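# Put the full drink can upright in the bowl

## Task

Get the full drink can standing upright inside the bowl so that it stays there unsupported; it only counts if the robot is not what keeps it in place at the end. Then open the hand and move it away from the can.

## Robot and tools

Robot: one six-joint arm ending in a five-finger right hand. Joint order, base to hand: shoulder pan, shoulder lift, elbow, wrist 1, wrist 2, wrist 3. The elbow cannot fully straighten. Cameras: cam_high, cam_low, cam_wrist, each 504x504, returned in that order.

Frames. The scene frame has its origin on the table top under the arm base, +z up, and +y to the left when facing along +x. Printed positions are in metres, orientation as a wxyz quaternion. The hand point is a spot 0.05 m in front of the palm, where index pad and thumb tip meet in a pinch. Its own axes: +z runs along the straightened fingers (they extend 0.06 to 0.07 m past it), +y comes out of the palm, +x crosses the palm toward the little finger. A rigid bracket on the little-finger side of the wrist sits 0.03 m beyond the point along +y and 0.11 m across the palm; it can collide with things.

execute_actions(actions): a list of actions run one after another. Each action is a table of up to 15 rows, each row lasting 1/30 s; if fewer rows are given, the last one is repeated to fill 15 steps. An empty list just returns the state and images. Every row is 14 numbers in [-1, 1]: dx, dy, dz, rx, ry, rz, little, ring, middle, index, thumb_bend, thumb_turn, force_limit, speed. The first six are an offset, not a pose: they are expressed in the hand point's own axes and measured from where the hand point was at the start of that action (for a call's first action, from the last pose reported in this scene). All rows of an action refer to that same start, not to each other. 1.0 equals 0.6 m of travel or 180 degrees; rx, ry, rz form one rotation vector. Each step, the commanded pose is clipped to within 100 mm and 16 degrees of the measured one, so large offsets take several actions; position wins over orientation when both cannot be met.

Hand numbers are absolute targets, not offsets. Fingers and thumb_bend: -1 straight, +1 fully curled. thumb_turn: -1 beside the palm, +1 in front of it facing the fingers. A pinch is roughly index +0.22, thumb_bend +0.75, thumb_turn +0.57. force_limit maps linearly from about 0 N (-1) to 10 N (+1) at the fingertip, 15 N for the two thumb motors; it only stops closing motors. speed maps from near zero (-1) to full (+1), where a full finger stroke takes 0.6 s; close at -0.9 or slower for a gentle grip. A motor moves only when its target changes by at least 0.01, then locks when it arrives or hits force_limit. To wrap the whole hand around something 0.035 to 0.08 m across, turn the thumb fully in front of the palm before arriving; the object then lies across the palm on the wrist side of the hand point. Resending the same numbers keeps a grip; a more-open target loosens it.

move(target, speed, stop_force, blocking): drives the hand point in a straight line toward one row. The row's first six numbers are an offset in the hand point's axes from the pose in the latest result that shows one; the hand numbers are sent at the start. speed is the top path speed in m/s, 0.002 to 0.5 (default 0.25), with turning up to twice that in rad/s; paths last 0.5 to 10 s. The path ignores obstacles and the arm may lag, stray or overshoot the speed. stop_force (9 to 40 N, optional) ends the path when the wrist sensor feels that much extra push against the motion; use it only on slow, non-turning moves, and drop it when moving away from a surface. blocking=false returns after 0.5 s while the arm keeps going; it cannot be combined with stop_force, and other motion commands are refused until its end shows. The result adds a move line: done, contact, held, off_target, moving or fault, plus limits such as paced or held, and the remaining distance to the target.

wait(seconds): 0 to 10 s, holding the last command; it also returns when a running move ends. stop(): brakes a running move. zoom_image(camera, region): region [x0, y0, x1, y1] in pixels, at most 504 by 504, for a closer look. show_instructions(): shows the reference pages. finished_scene(scene): ends the given scene number permanently; call it only after the can stands in the bowl on its own and the hand is clear.

Results report pose, velocities, a Hand target line, joint positions and torques (drive outputs, noisy, not contact forces), wrist force and torque in the hand point's axes (noisy, offset up to about 4 N, saturating near 50 N; no reading at first is normal), and hand_measured, hand_stopped_by (moving, target, force, stalled, fault) and hand_load_n, each listing six values in the motor order above. A grip that has slipped shows as loads near 0. A pose unreachable line means the clearance check altered or blocked the command.

Avoid: pushing past contact with a stiff arm; a joint torque over its limit (wrist joints 25.7 N m, others 138 N m, a held object's weight included) or 150 N on any part stops the arm for 10 s. Motors warn at 70 °C and brake at 85 °C, so do not hold loads needlessly. Do not drop, slam or knock anything, and never let an object leave the table. Loose objects may be nudged now and then. The robot keeps its last command while you compose a reply.

Each tool is called after "Request:" as name([rows], argument=value, ...), one row to a line, values as JSON.

Reference images:

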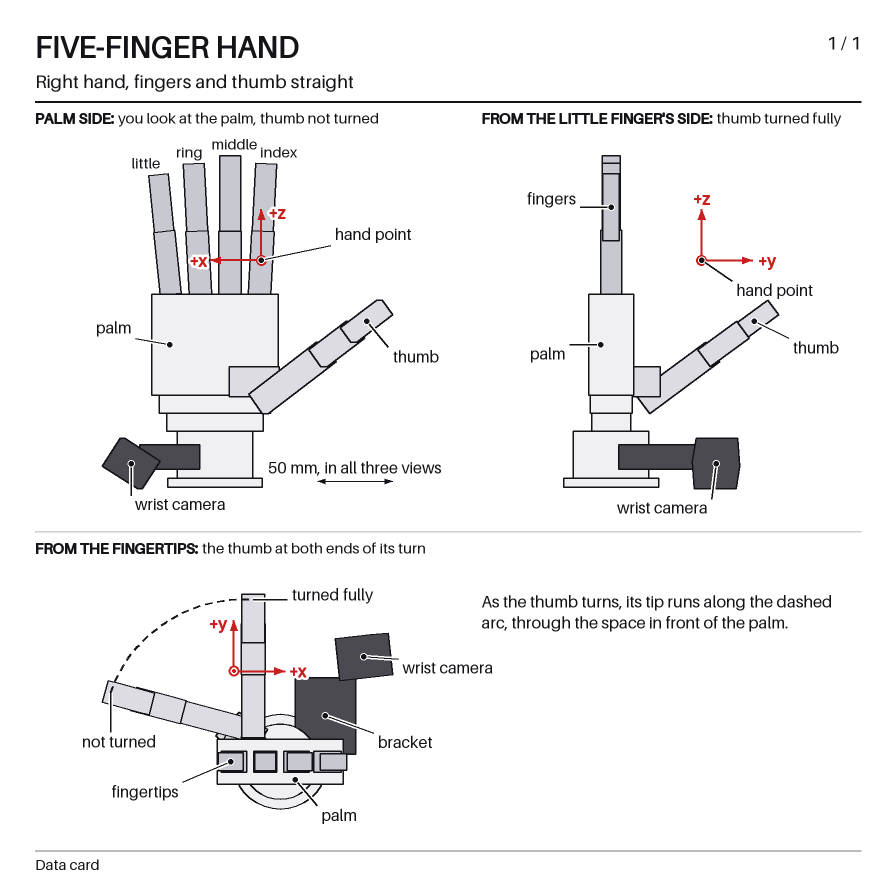

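## Session

Request:
execute_actions(actions=[])

Scene clock: 0.00 s.
end_effector_position=(+0.8671, -0.1710, +0.3599) hand_measured=(-1.000, -1.000, -1.000, -1.000, -1.000, -1.000) hand_load_n=(+0.0, +0.0, +0.0, +0.0, +0.0, +0.0) hand_stopped_by=(target, target, target, target, target, target) hand_force_limit=0.00 hand_speed=-0.80 end_effector_quat_wxyz=(-0.066, +0.648, +0.421, +0.631) end_effector_velocity=(-0.000, +0.001, -0.001) end_effector_angular_velocity=(+0.000, +0.002, +0.001)
Joint positions: [-0.025 -1.095  1.035  0.574  1.132 -0.049]
Joint velocities: [-0.     0.001 -0.     0.001  0.     0.   ]
Joint torques (N m, as the arm reports them, + toward a larger angle): no reading
Motor temperatures (°C, as the motors report them): [28 25 25 36 32 30]
Wrist force (N, on the end effector, along its own x y z axes, offset not removed): no reading
Wrist torque (N m, same axes, about the end effector's origin, offset not removed): no reading
Hand target: +0.867, -0.171, +0.360; -0.066, +0.648, +0.421, +0.631

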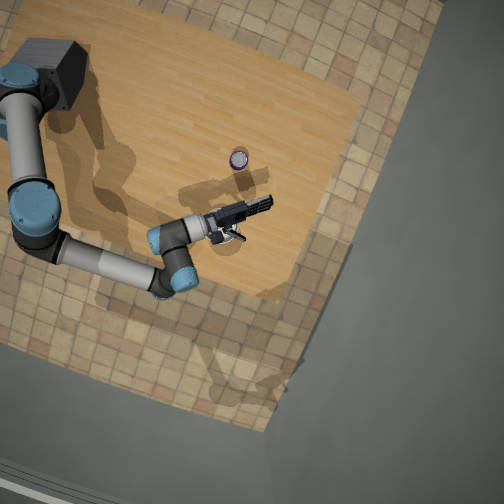

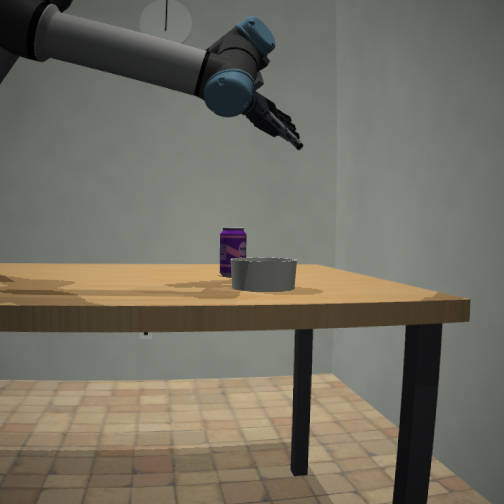

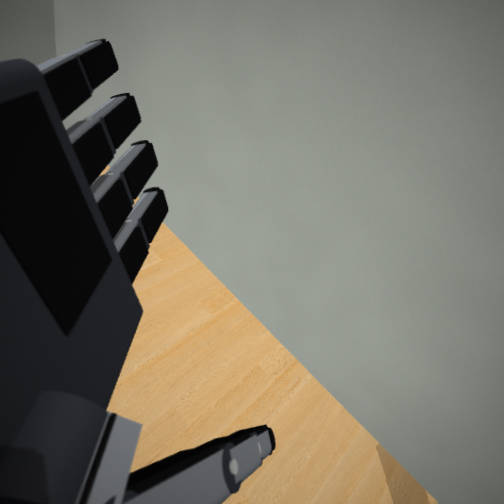

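Request:
move(target=[0.178,-0.29,0.133,0,0.069,0,-1,-1,-1,-1,-1,1,0.5,1], speed=0.4)

Request:
move(target=[0,0,0,0,0,0.147,-1,-1,-1,-1,-1,1,0.5,1], speed=0.4)

Scene clock: 12.70 s.
end_effector_position=(+0.8022, +0.0381, +0.3604) hand_measured=(-1.000, -1.000, -1.000, -1.000, -1.000, +1.000) hand_load_n=(+0.0, +0.0, +0.0, +0.0, +0.0, +0.0) hand_stopped_by=(target, target, target, target, target, target) hand_force_limit=0.50 hand_speed=1.00 end_effector_quat_wxyz=(-0.111, +0.576, +0.412, +0.697) end_effector_velocity=(+0.000, +0.002, +0.000) end_effector_angular_velocity=(+0.002, -0.003, -0.003)
Joint positions: [ 0.118 -1.07   1.459  0.091  1.041  0.028]
Joint velocities: [ 0.002  0.002  0.004 -0.011 -0.     0.003]
Joint torques (N m, as the arm reports them, + toward a larger angle): [ 36.82 -21.82  -4.18  -1.38  -3.     2.24]
Motor temperatures (°C, as the motors report them): [28 25 25 36 32 30]
Wrist force (N, on the end effector, along its own x y z axes, offset not removed): [-1.9 2.1 0.5]
Wrist torque (N m, same axes, about the end effector's origin, offset not removed): [0.24 0.28 -0.04]
Hand target: +0.802, +0.038, +0.360; -0.111, +0.576, +0.411, +0.697
Off the commanded pose: 0.000 m, 0 deg.
move: done

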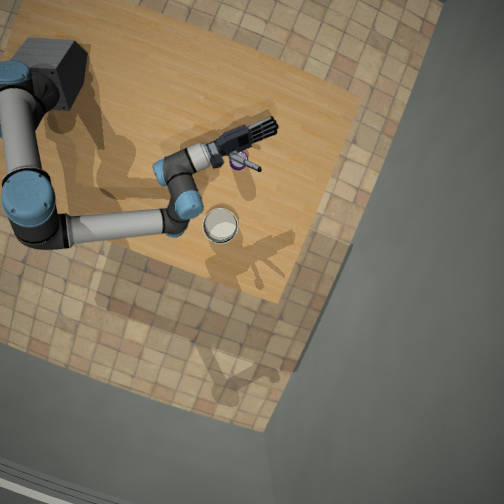

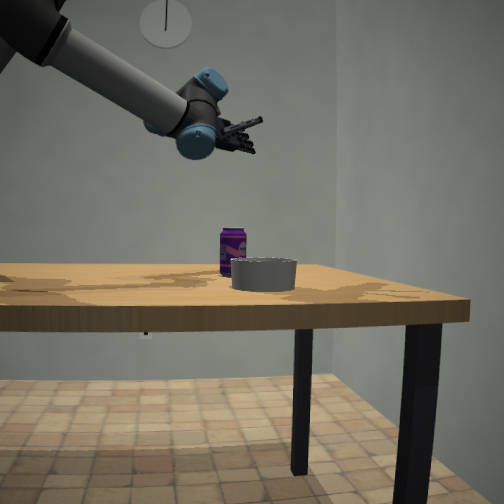

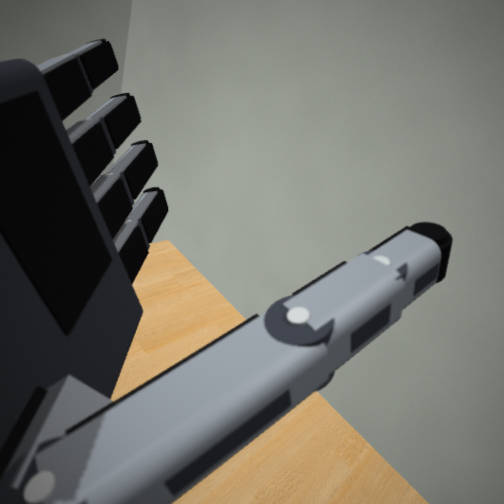

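Scene clock: 13.97 s.
end_effector_position=(+0.8022, +0.0380, +0.3604) hand_measured=(-1.000, -1.000, -1.000, -1.000, -1.000, +1.000) hand_load_n=(+0.0, +0.0, +0.0, +0.0, +0.0, +0.0) hand_stopped_by=(target, target, target, target, target, target) hand_force_limit=0.50 hand_speed=1.00 end_effector_quat_wxyz=(-0.268, +0.655, +0.269, +0.653) end_effector_velocity=(-0.000, -0.000, -0.000) end_effector_angular_velocity=(+0.009, +0.011, -0.001)
Joint positions: [ 0.156 -1.082  1.412  0.141  1.075  0.508]
Joint velocities: [ 0.    -0.001 -0.002  0.002  0.002  0.014]
Joint torques (N m, as the arm reports them, + toward a larger angle): [ 37.69 -37.61 -18.97   2.74   0.82   2.14]
Motor temperatures (°C, as the motors report them): [28 25 25 36 32 30]
Wrist force (N, on the end effector, along its own x y z axes, offset not removed): [-1.2 -0.1 -2.0]
Wrist torque (N m, same axes, about the end effector's origin, offset not removed): [-0.13 0.20 -0.10]
Hand target: +0.802, +0.038, +0.360; -0.268, +0.655, +0.269, +0.653
Off the commanded pose: 0.000 m, 0 deg.
move: done

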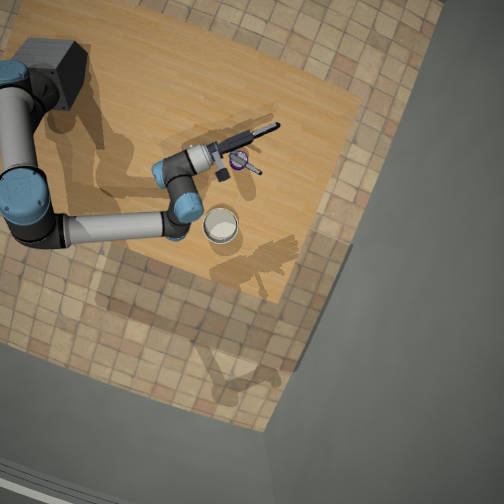

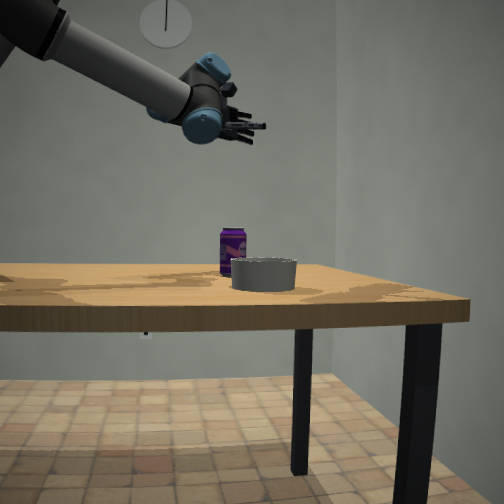

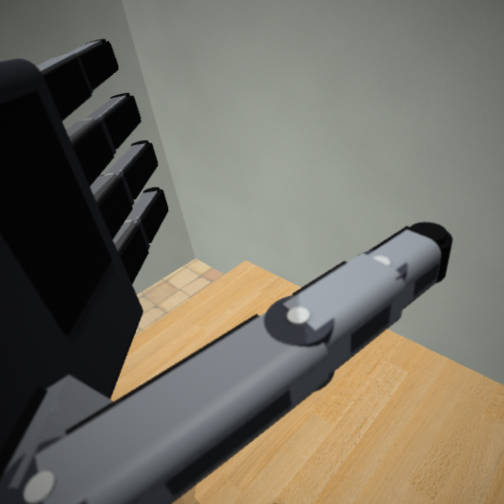

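Request:
move(target=[-0.49,-0.03,-0.2,0,0,0,-1,-1,-1,-1,-1,1,0.5,1], speed=0.4)

Scene clock: 28.50 s.
end_effector_position=(+0.7081, -0.0302, +0.0839) hand_measured=(-1.000, -1.000, -1.000, -1.000, -1.000, +1.000) hand_load_n=(+0.0, +0.0, +0.0, +0.0, +0.0, +0.0) hand_stopped_by=(target, target, target, target, target, target) hand_force_limit=0.50 hand_speed=1.00 end_effector_quat_wxyz=(-0.264, +0.660, +0.263, +0.652) end_effector_velocity=(+0.000, +0.000, +0.000) end_effector_angular_velocity=(-0.000, -0.001, -0.000)
Joint positions: [-0.382 -0.985  1.71   0.001  0.635  0.125]
Joint velocities: [ 0.001  0.     0.    -0.001  0.     0.   ]
Joint torques (N m, as the arm reports them, + toward a larger angle): [ 27.83 -35.2   -2.37   2.06  -1.52  -0.1 ]
Motor temperatures (°C, as the motors report them): [28 25 25 36 32 30]
Wrist force (N, on the end effector, along its own x y z axes, offset not removed): [-0.4 0.1 1.2]
Wrist torque (N m, same axes, about the end effector's origin, offset not removed): [-0.24 0.12 -0.03]
Hand target: +0.708, -0.030, +0.084; -0.264, +0.660, +0.263, +0.652
Off the commanded pose: 0.018 m, 1 deg.
FORCE FAULT: contact force on the arm reached its limit, and the arm stopped for 10 seconds. The contact can be on any part of the arm, not only on its tool. That time counts as 20 of the actions that you can send in this scene. The arm's remaining commands of this call were not run. The arm holds still and accepts commands again. Move the arm away from the contact; if what it grips holds it there, let go first. Pushing or pulling that hard again can fault the arm again.
move: fault

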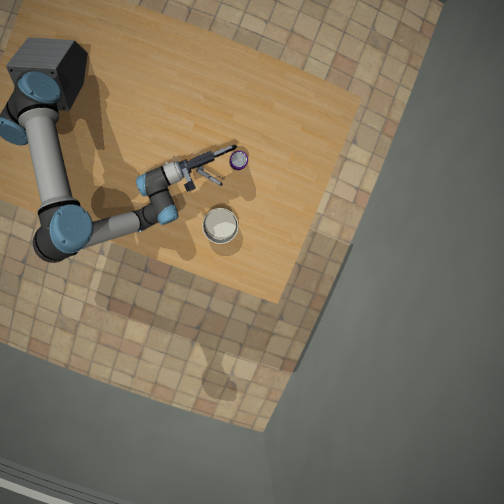

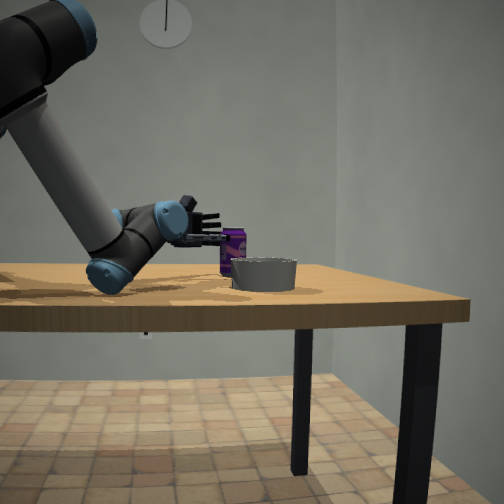

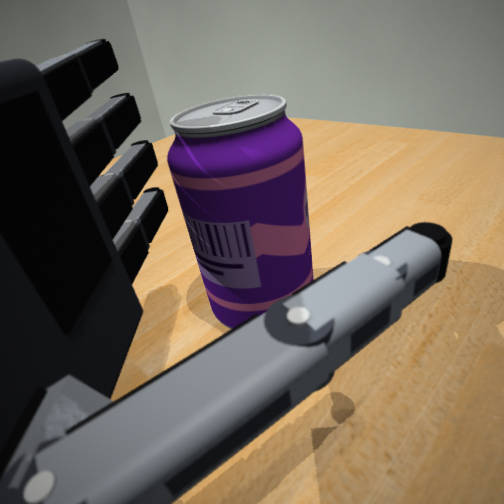

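Request:
move(target=[0.012,-0.04,0,0,0,0,-1,-1,-1,-1,-1,1,0.5,1], speed=0.1)

Request:
move(target=[0,0,0.17,0,0,0,-1,-1,-1,-1,-1,1,0.5,1], speed=0.1)

Scene clock: 31.83 s.
end_effector_position=(+0.6917, -0.0131, +0.0912) hand_measured=(-1.000, -1.000, -1.000, -1.000, -1.000, +1.000) hand_load_n=(+0.0, +0.0, +0.0, +0.0, +0.0, +0.0) hand_stopped_by=(target, target, target, target, target, target) hand_force_limit=0.50 hand_speed=1.00 end_effector_quat_wxyz=(-0.265, +0.660, +0.263, +0.652) end_effector_velocity=(-0.002, +0.002, +0.000) end_effector_angular_velocity=(+0.001, +0.001, -0.000)
Joint positions: [-0.369 -1.002  1.779 -0.062  0.645  0.14 ]
Joint velocities: [ 0.002 -0.001  0.008 -0.009  0.001  0.003]
Joint torques (N m, as the arm reports them, + toward a larger angle): [ 34.24 -41.03   4.52  -0.25   0.78   2.4 ]
Motor temperatures (°C, as the motors report them): [28 25 25 36 32 30]
Wrist force (N, on the end effector, along its own x y z axes, offset not removed): [1.3 -0.7 1.0]
Wrist torque (N m, same axes, about the end effector's origin, offset not removed): [-0.15 -0.12 0.09]
Hand target: +0.692, -0.013, +0.091; -0.264, +0.660, +0.263, +0.652
Off the commanded pose: 0.000 m, 0 deg.
move: done

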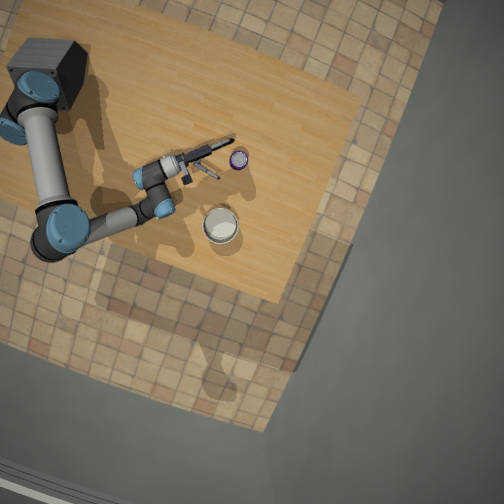

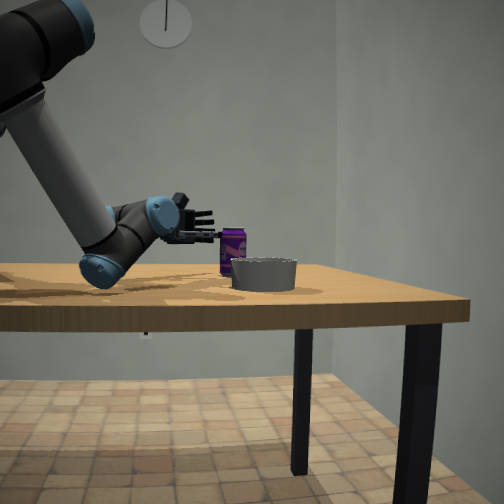

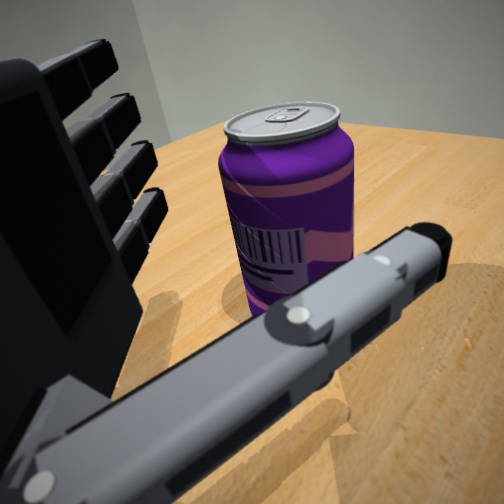

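Scene clock: 33.40 s.
end_effector_position=(+0.7651, +0.0572, +0.0903) hand_measured=(-1.000, -1.000, -1.000, -1.000, -1.000, +1.000) hand_load_n=(+0.0, +0.0, +0.0, +0.0, +0.0, +0.0) hand_stopped_by=(target, target, target, target, target, target) hand_force_limit=0.50 hand_speed=1.00 end_effector_quat_wxyz=(-0.264, +0.660, +0.263, +0.652) end_effector_velocity=(+0.002, +0.001, -0.000) end_effector_angular_velocity=(-0.001, -0.001, -0.001)
Joint positions: [-0.208 -0.837  1.58  -0.144  0.773  0.291]
Joint velocities: [ 0.003  0.004 -0.007 -0.001  0.003  0.002]
Joint torques (N m, as the arm reports them, + toward a larger angle): [ 40.46 -26.68 -11.45   1.04   1.16   2.76]
Motor temperatures (°C, as the motors report them): [28 25 25 36 32 30]
Wrist force (N, on the end effector, along its own x y z axes, offset not removed): [-4.0 -2.7 6.0]
Wrist torque (N m, same axes, about the end effector's origin, offset not removed): [-0.59 0.50 -0.34]
Hand target: +0.765, +0.057, +0.090; -0.264, +0.660, +0.263, +0.652
Off the commanded pose: 0.000 m, 0 deg.
move: done

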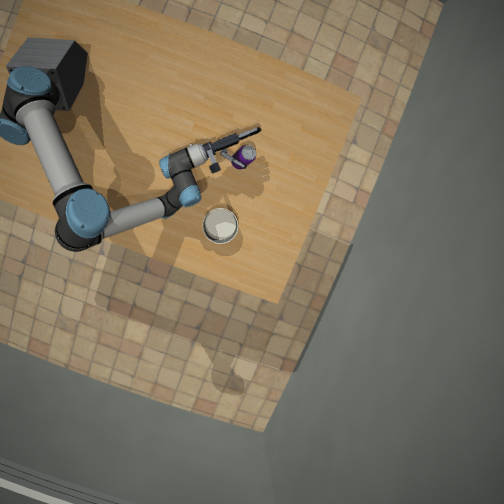

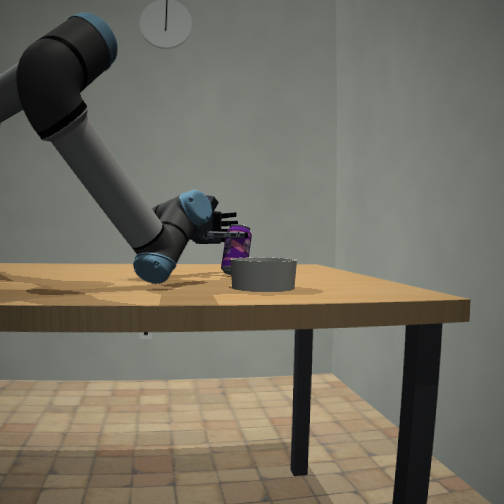

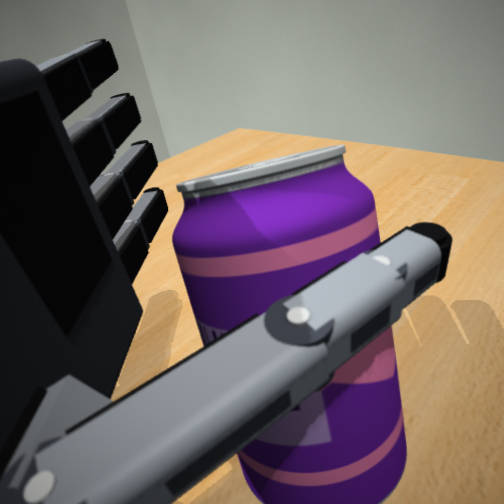

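Thumb is touching and tilting the can. Close now.

Request:
move(target=[0,0.02,-0.02,0,0,0,1,1,1,1,0.6,1,0.5,-0.5], speed=0.05)

Scene clock: 37.23 s.
end_effector_position=(+0.7648, +0.0402, +0.0904) hand_measured=(+1.000, +0.578, -0.088, -0.116, -0.442, +1.000) hand_load_n=(+0.0, +5.5, +2.0, +2.0, +10.5, -2.0) hand_stopped_by=(target, force, force, force, force, target) hand_force_limit=0.50 hand_speed=-0.50 end_effector_quat_wxyz=(-0.264, +0.660, +0.263, +0.652) end_effector_velocity=(-0.000, -0.000, -0.000) end_effector_angular_velocity=(-0.000, +0.000, -0.000)
Joint positions: [-0.229 -0.856  1.576 -0.108  0.755  0.273]
Joint velocities: [-0. -0.  0.  0.  0. -0.]
Joint torques (N m, as the arm reports them, + toward a larger angle): [ 22.73 -20.03  -0.49   3.93   2.99   0.97]
Motor temperatures (°C, as the motors report them): [28 25 25 36 32 30]
Wrist force (N, on the end effector, along its own x y z axes, offset not removed): [9.7 1.7 -4.0]
Wrist torque (N m, same axes, about the end effector's origin, offset not removed): [-0.32 -0.12 -0.34]
Hand target: +0.765, +0.040, +0.090; -0.264, +0.660, +0.263, +0.652
Off the commanded pose: 0.000 m, 0 deg.
move: done

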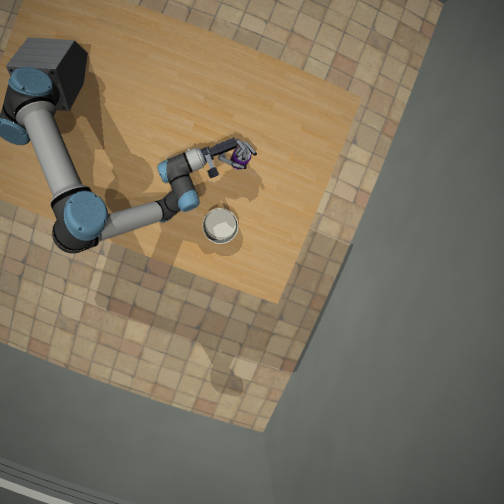

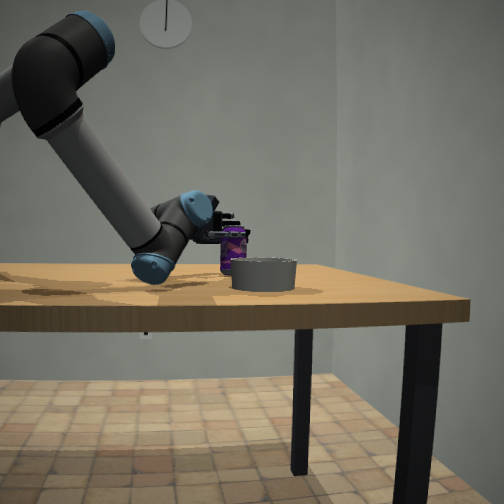

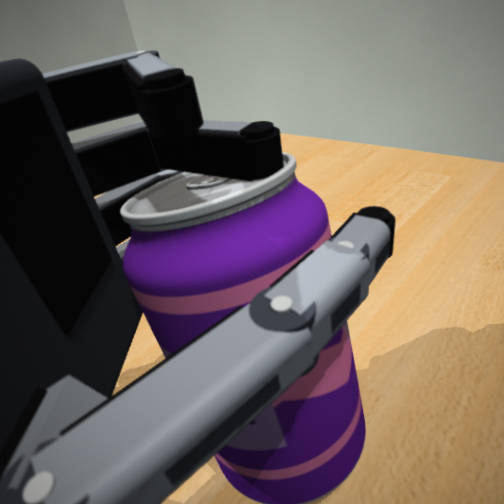

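Request:
move(target=[0.16,0,0,0,0,0,1,1,1,1,0.6,1,0.5,-0.5], speed=0.2)

Request:
move(target=[0,0.31,-0.247,0,0,0,1,1,1,1,0.6,1,0.5,-0.5], speed=0.25)

Scene clock: 42.37 s.
end_effector_position=(+0.7658, +0.0404, +0.1859) hand_measured=(+1.000, +0.578, -0.088, -0.116, -0.440, +1.000) hand_load_n=(+0.0, +0.0, +0.0, +3.0, +4.0, +1.0) hand_stopped_by=(target, force, force, force, force, target) hand_force_limit=0.50 hand_speed=-0.50 end_effector_quat_wxyz=(-0.264, +0.660, +0.263, +0.652) end_effector_velocity=(-0.000, -0.000, +0.003) end_effector_angular_velocity=(-0.000, +0.001, -0.000)
Joint positions: [-0.1   -0.994  1.622 -0.084  0.863  0.371]
Joint velocities: [ 0.004 -0.004  0.     0.002  0.005  0.003]
Joint torques (N m, as the arm reports them, + toward a larger angle): [ 41.92 -42.57  -0.95   3.11   0.26   2.87]
Motor temperatures (°C, as the motors report them): [28 25 25 36 32 30]
Wrist force (N, on the end effector, along its own x y z axes, offset not removed): [-2.5 1.0 0.7]
Wrist torque (N m, same axes, about the end effector's origin, offset not removed): [0.06 -0.10 -0.19]
Hand target: +0.766, +0.040, +0.186; -0.264, +0.660, +0.263, +0.652
Off the commanded pose: 0.000 m, 0 deg.
move: done

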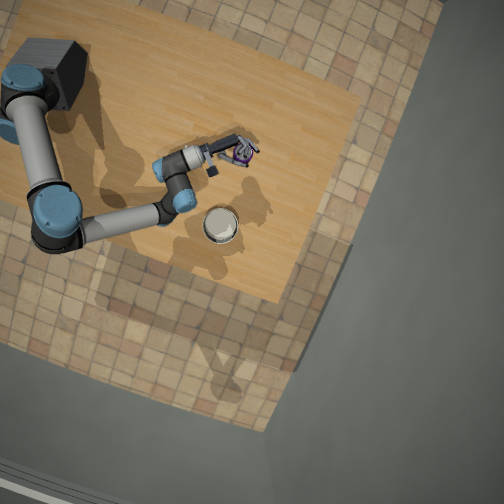

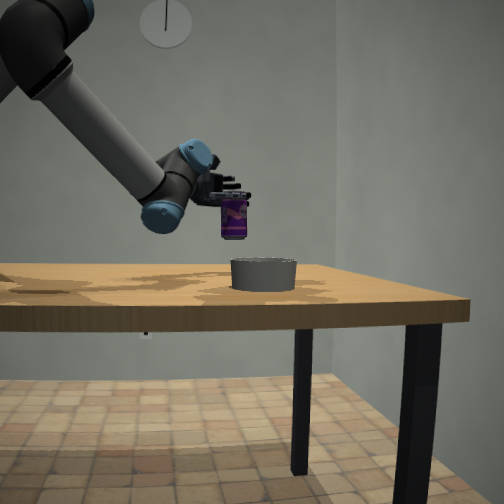

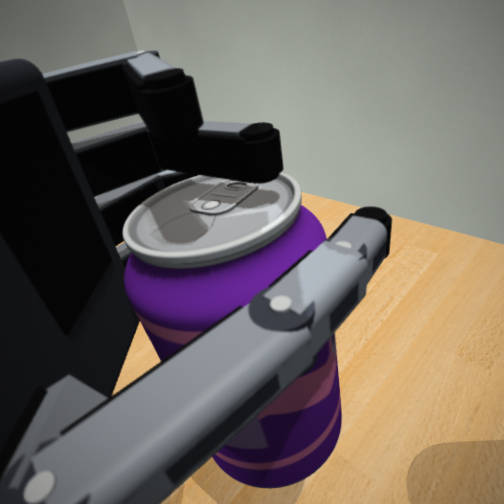

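Scene clock: 44.00 s.
end_effector_position=(+0.7877, -0.1960, +0.1862) hand_measured=(+1.000, +0.578, -0.088, -0.116, -0.440, +1.000) hand_load_n=(+0.0, +0.0, +0.0, +3.0, +4.0, +1.0) hand_stopped_by=(target, force, force, force, force, target) hand_force_limit=0.50 hand_speed=-0.50 end_effector_quat_wxyz=(-0.264, +0.660, +0.263, +0.652) end_effector_velocity=(+0.000, -0.002, -0.001) end_effector_angular_velocity=(-0.000, +0.000, +0.006)
Joint positions: [-0.381 -1.098  1.303  0.519  0.635  0.127]
Joint velocities: [-0.004  0.006 -0.012  0.02  -0.003 -0.013]
Joint torques (N m, as the arm reports them, + toward a larger angle): [ 22.65 -37.27 -17.16   4.21  -5.04  -3.2 ]
Motor temperatures (°C, as the motors report them): [28 25 25 36 32 30]
Wrist force (N, on the end effector, along its own x y z axes, offset not removed): [0.5 -2.1 1.0]
Wrist torque (N m, same axes, about the end effector's origin, offset not removed): [-0.52 -0.44 0.09]
Hand target: +0.788, -0.196, +0.186; -0.264, +0.660, +0.263, +0.652
Off the commanded pose: 0.000 m, 0 deg.
move: done

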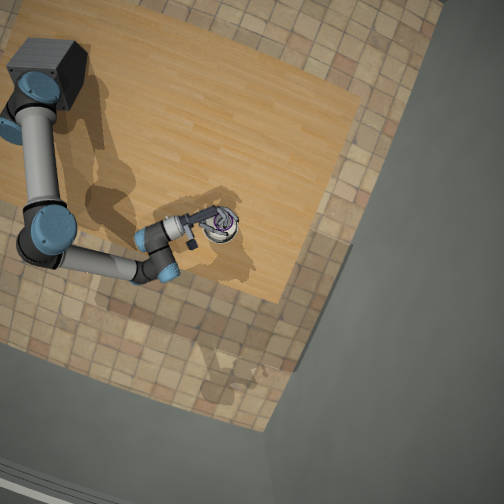

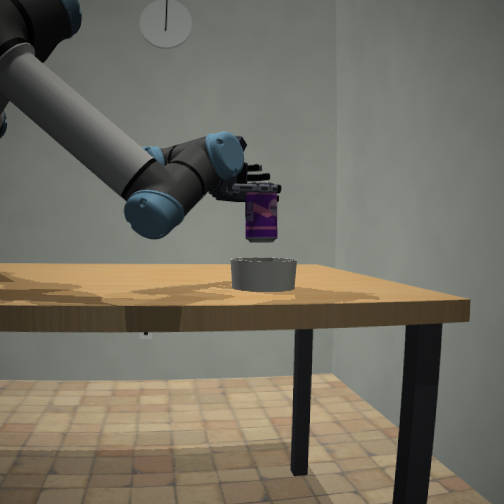

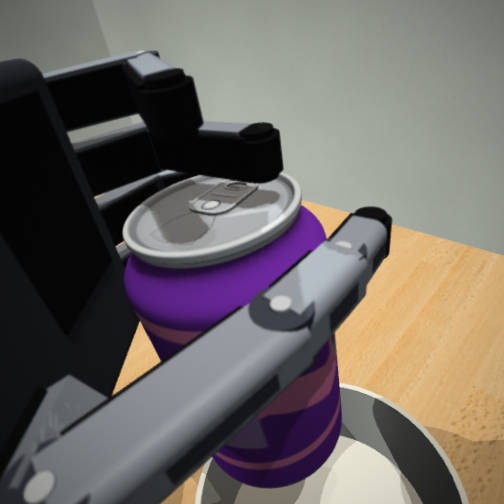

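Request:
move(target=[-0.1,0,0,0,0,0,1,1,1,1,0.6,1,0.5,-0.5], speed=0.1)

Request:
move(target=[0,0,0,0,0,0,-1,-1,-1,-1,-1,1,0.5,0])

Request:
move(target=[0.2,0,0,0,0,0,-1,-1,-1,-1,-1,1,0.5,0], speed=0.2)

Scene clock: 48.43 s.
end_effector_position=(+0.7870, -0.1961, +0.1265) hand_measured=(+1.000, +0.578, -0.088, -0.116, -0.440, +1.000) hand_load_n=(+0.0, +0.0, +0.0, +3.0, +4.0, +0.5) hand_stopped_by=(target, force, force, force, force, target) hand_force_limit=0.50 hand_speed=-0.50 end_effector_quat_wxyz=(-0.264, +0.660, +0.263, +0.652) end_effector_velocity=(+0.000, +0.000, -0.003) end_effector_angular_velocity=(+0.000, +0.000, +0.001)
Joint positions: [-0.446 -1.008  1.273  0.523  0.588  0.049]
Joint velocities: [-0.003  0.006 -0.004  0.002 -0.002 -0.004]
Joint torques (N m, as the arm reports them, + toward a larger angle): [ 23.12 -36.92 -14.79   4.55  -5.19  -2.98]
Motor temperatures (°C, as the motors report them): [28 25 25 36 32 30]
Wrist force (N, on the end effector, along its own x y z axes, offset not removed): [-4.1 -3.1 -2.9]
Wrist torque (N m, same axes, about the end effector's origin, offset not removed): [-0.71 0.35 -0.24]
Hand target: +0.787, -0.196, +0.126; -0.264, +0.660, +0.263, +0.652
Off the commanded pose: 0.000 m, 0 deg.
move: done

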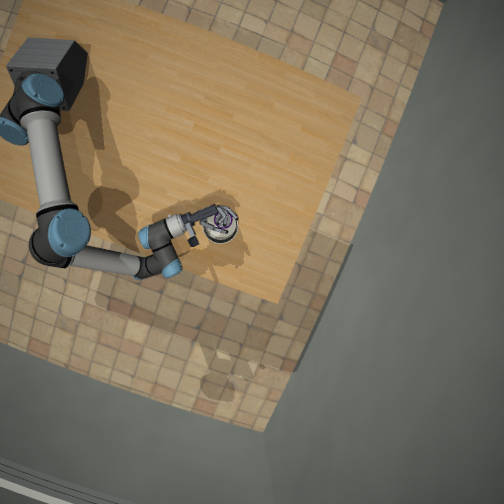

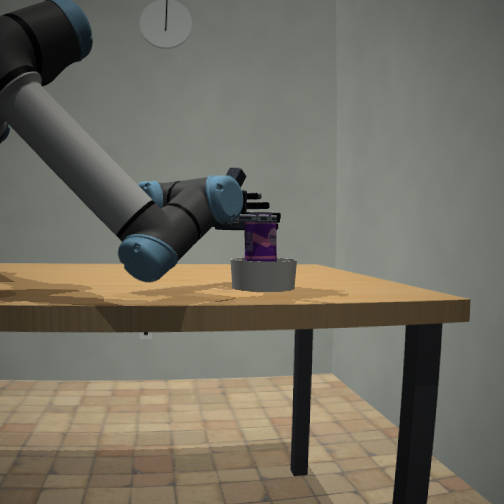

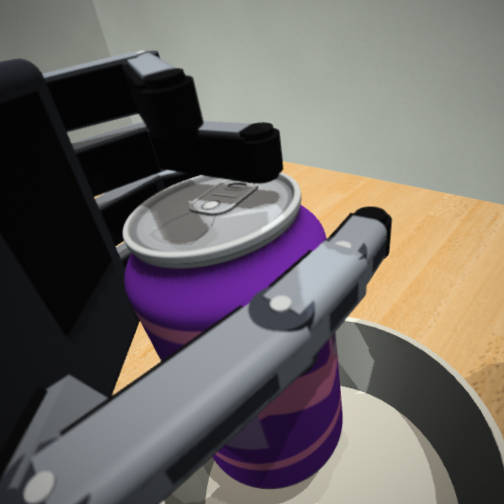

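Scene clock: 49.93 s.
end_effector_position=(+0.7870, -0.1961, +0.1265) hand_measured=(-1.000, -1.000, -1.000, -1.000, -1.000, +1.000) hand_load_n=(+0.0, +0.0, +0.0, +0.0, +0.0, +0.0) hand_stopped_by=(target, target, target, target, target, target) hand_force_limit=0.50 hand_speed=0.00 end_effector_quat_wxyz=(-0.264, +0.660, +0.263, +0.652) end_effector_velocity=(+0.000, -0.000, +0.000) end_effector_angular_velocity=(-0.000, -0.000, -0.000)
Joint positions: [-0.446 -1.008  1.273  0.523  0.588  0.049]
Joint velocities: [ 0. -0.  0. -0.  0. -0.]
Joint torques (N m, as the arm reports them, + toward a larger angle): [ 37.98 -50.44  -2.45   0.24   0.83   2.5 ]
Motor temperatures (°C, as the motors report them): [28 25 25 36 32 30]
Wrist force (N, on the end effector, along its own x y z axes, offset not removed): [2.3 0.4 0.1]
Wrist torque (N m, same axes, about the end effector's origin, offset not removed): [-0.12 -0.43 -0.01]
Hand target: +0.787, -0.196, +0.127; -0.264, +0.660, +0.263, +0.652
Off the commanded pose: 0.000 m, 0 deg.
move: done

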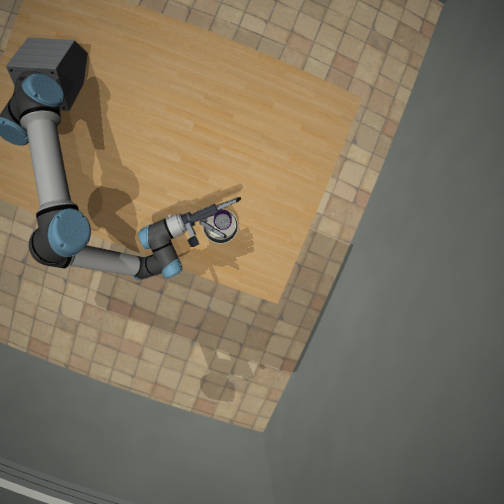

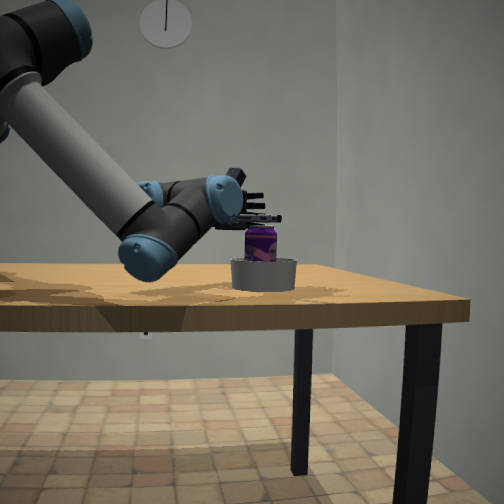

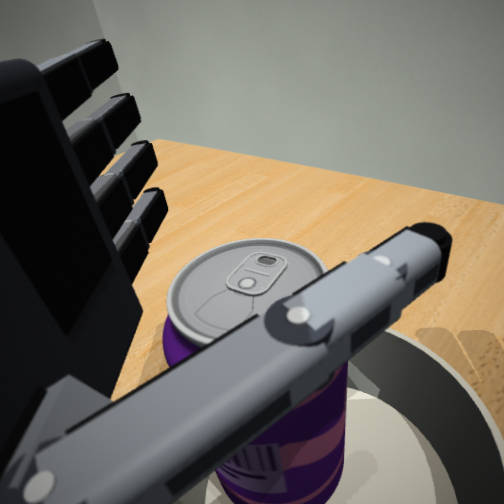

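Scene clock: 51.17 s.
end_effector_position=(+0.7882, -0.1958, +0.2461) hand_measured=(-1.000, -1.000, -1.000, -1.000, -1.000, +1.000) hand_load_n=(+0.0, +0.0, +0.0, +0.0, +0.0, +0.0) hand_stopped_by=(target, target, target, target, target, target) hand_force_limit=0.50 hand_speed=0.00 end_effector_quat_wxyz=(-0.264, +0.660, +0.263, +0.652) end_effector_velocity=(+0.000, -0.001, +0.003) end_effector_angular_velocity=(-0.001, -0.001, -0.002)
Joint positions: [-0.309 -1.174  1.307  0.531  0.691  0.202]
Joint velocities: [ 0.004 -0.004 -0.001 -0.001  0.004  0.004]
Joint torques (N m, as the arm reports them, + toward a larger angle): [ 36.02 -49.06 -17.65   4.06   0.86   2.42]
Motor temperatures (°C, as the motors report them): [28 25 25 36 32 30]
Wrist force (N, on the end effector, along its own x y z axes, offset not removed): [0.8 -3.2 -3.3]
Wrist torque (N m, same axes, about the end effector's origin, offset not removed): [-0.44 0.13 -0.21]
Hand target: +0.788, -0.196, +0.246; -0.264, +0.660, +0.263, +0.652
Off the commanded pose: 0.000 m, 0 deg.
move: done

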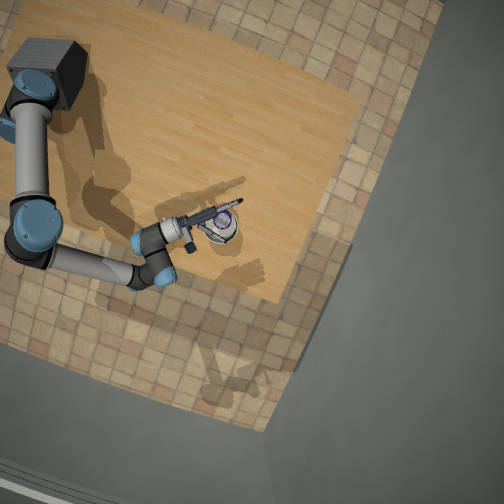

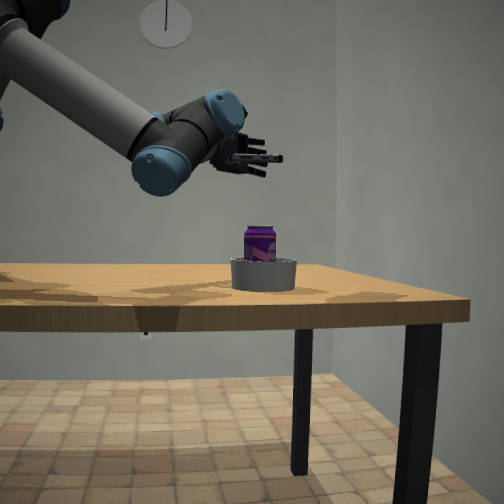

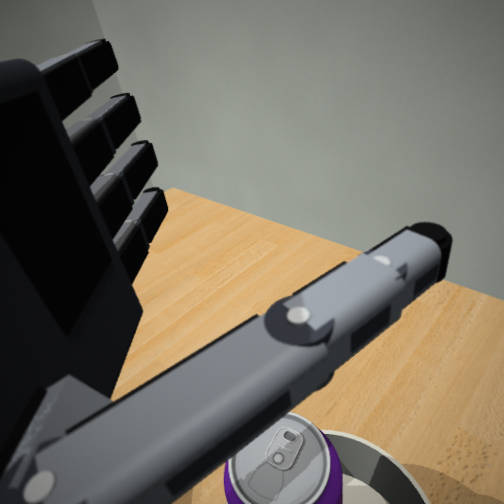

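Request:
finished_scene(scene=1)

The scene is finished: the task was done.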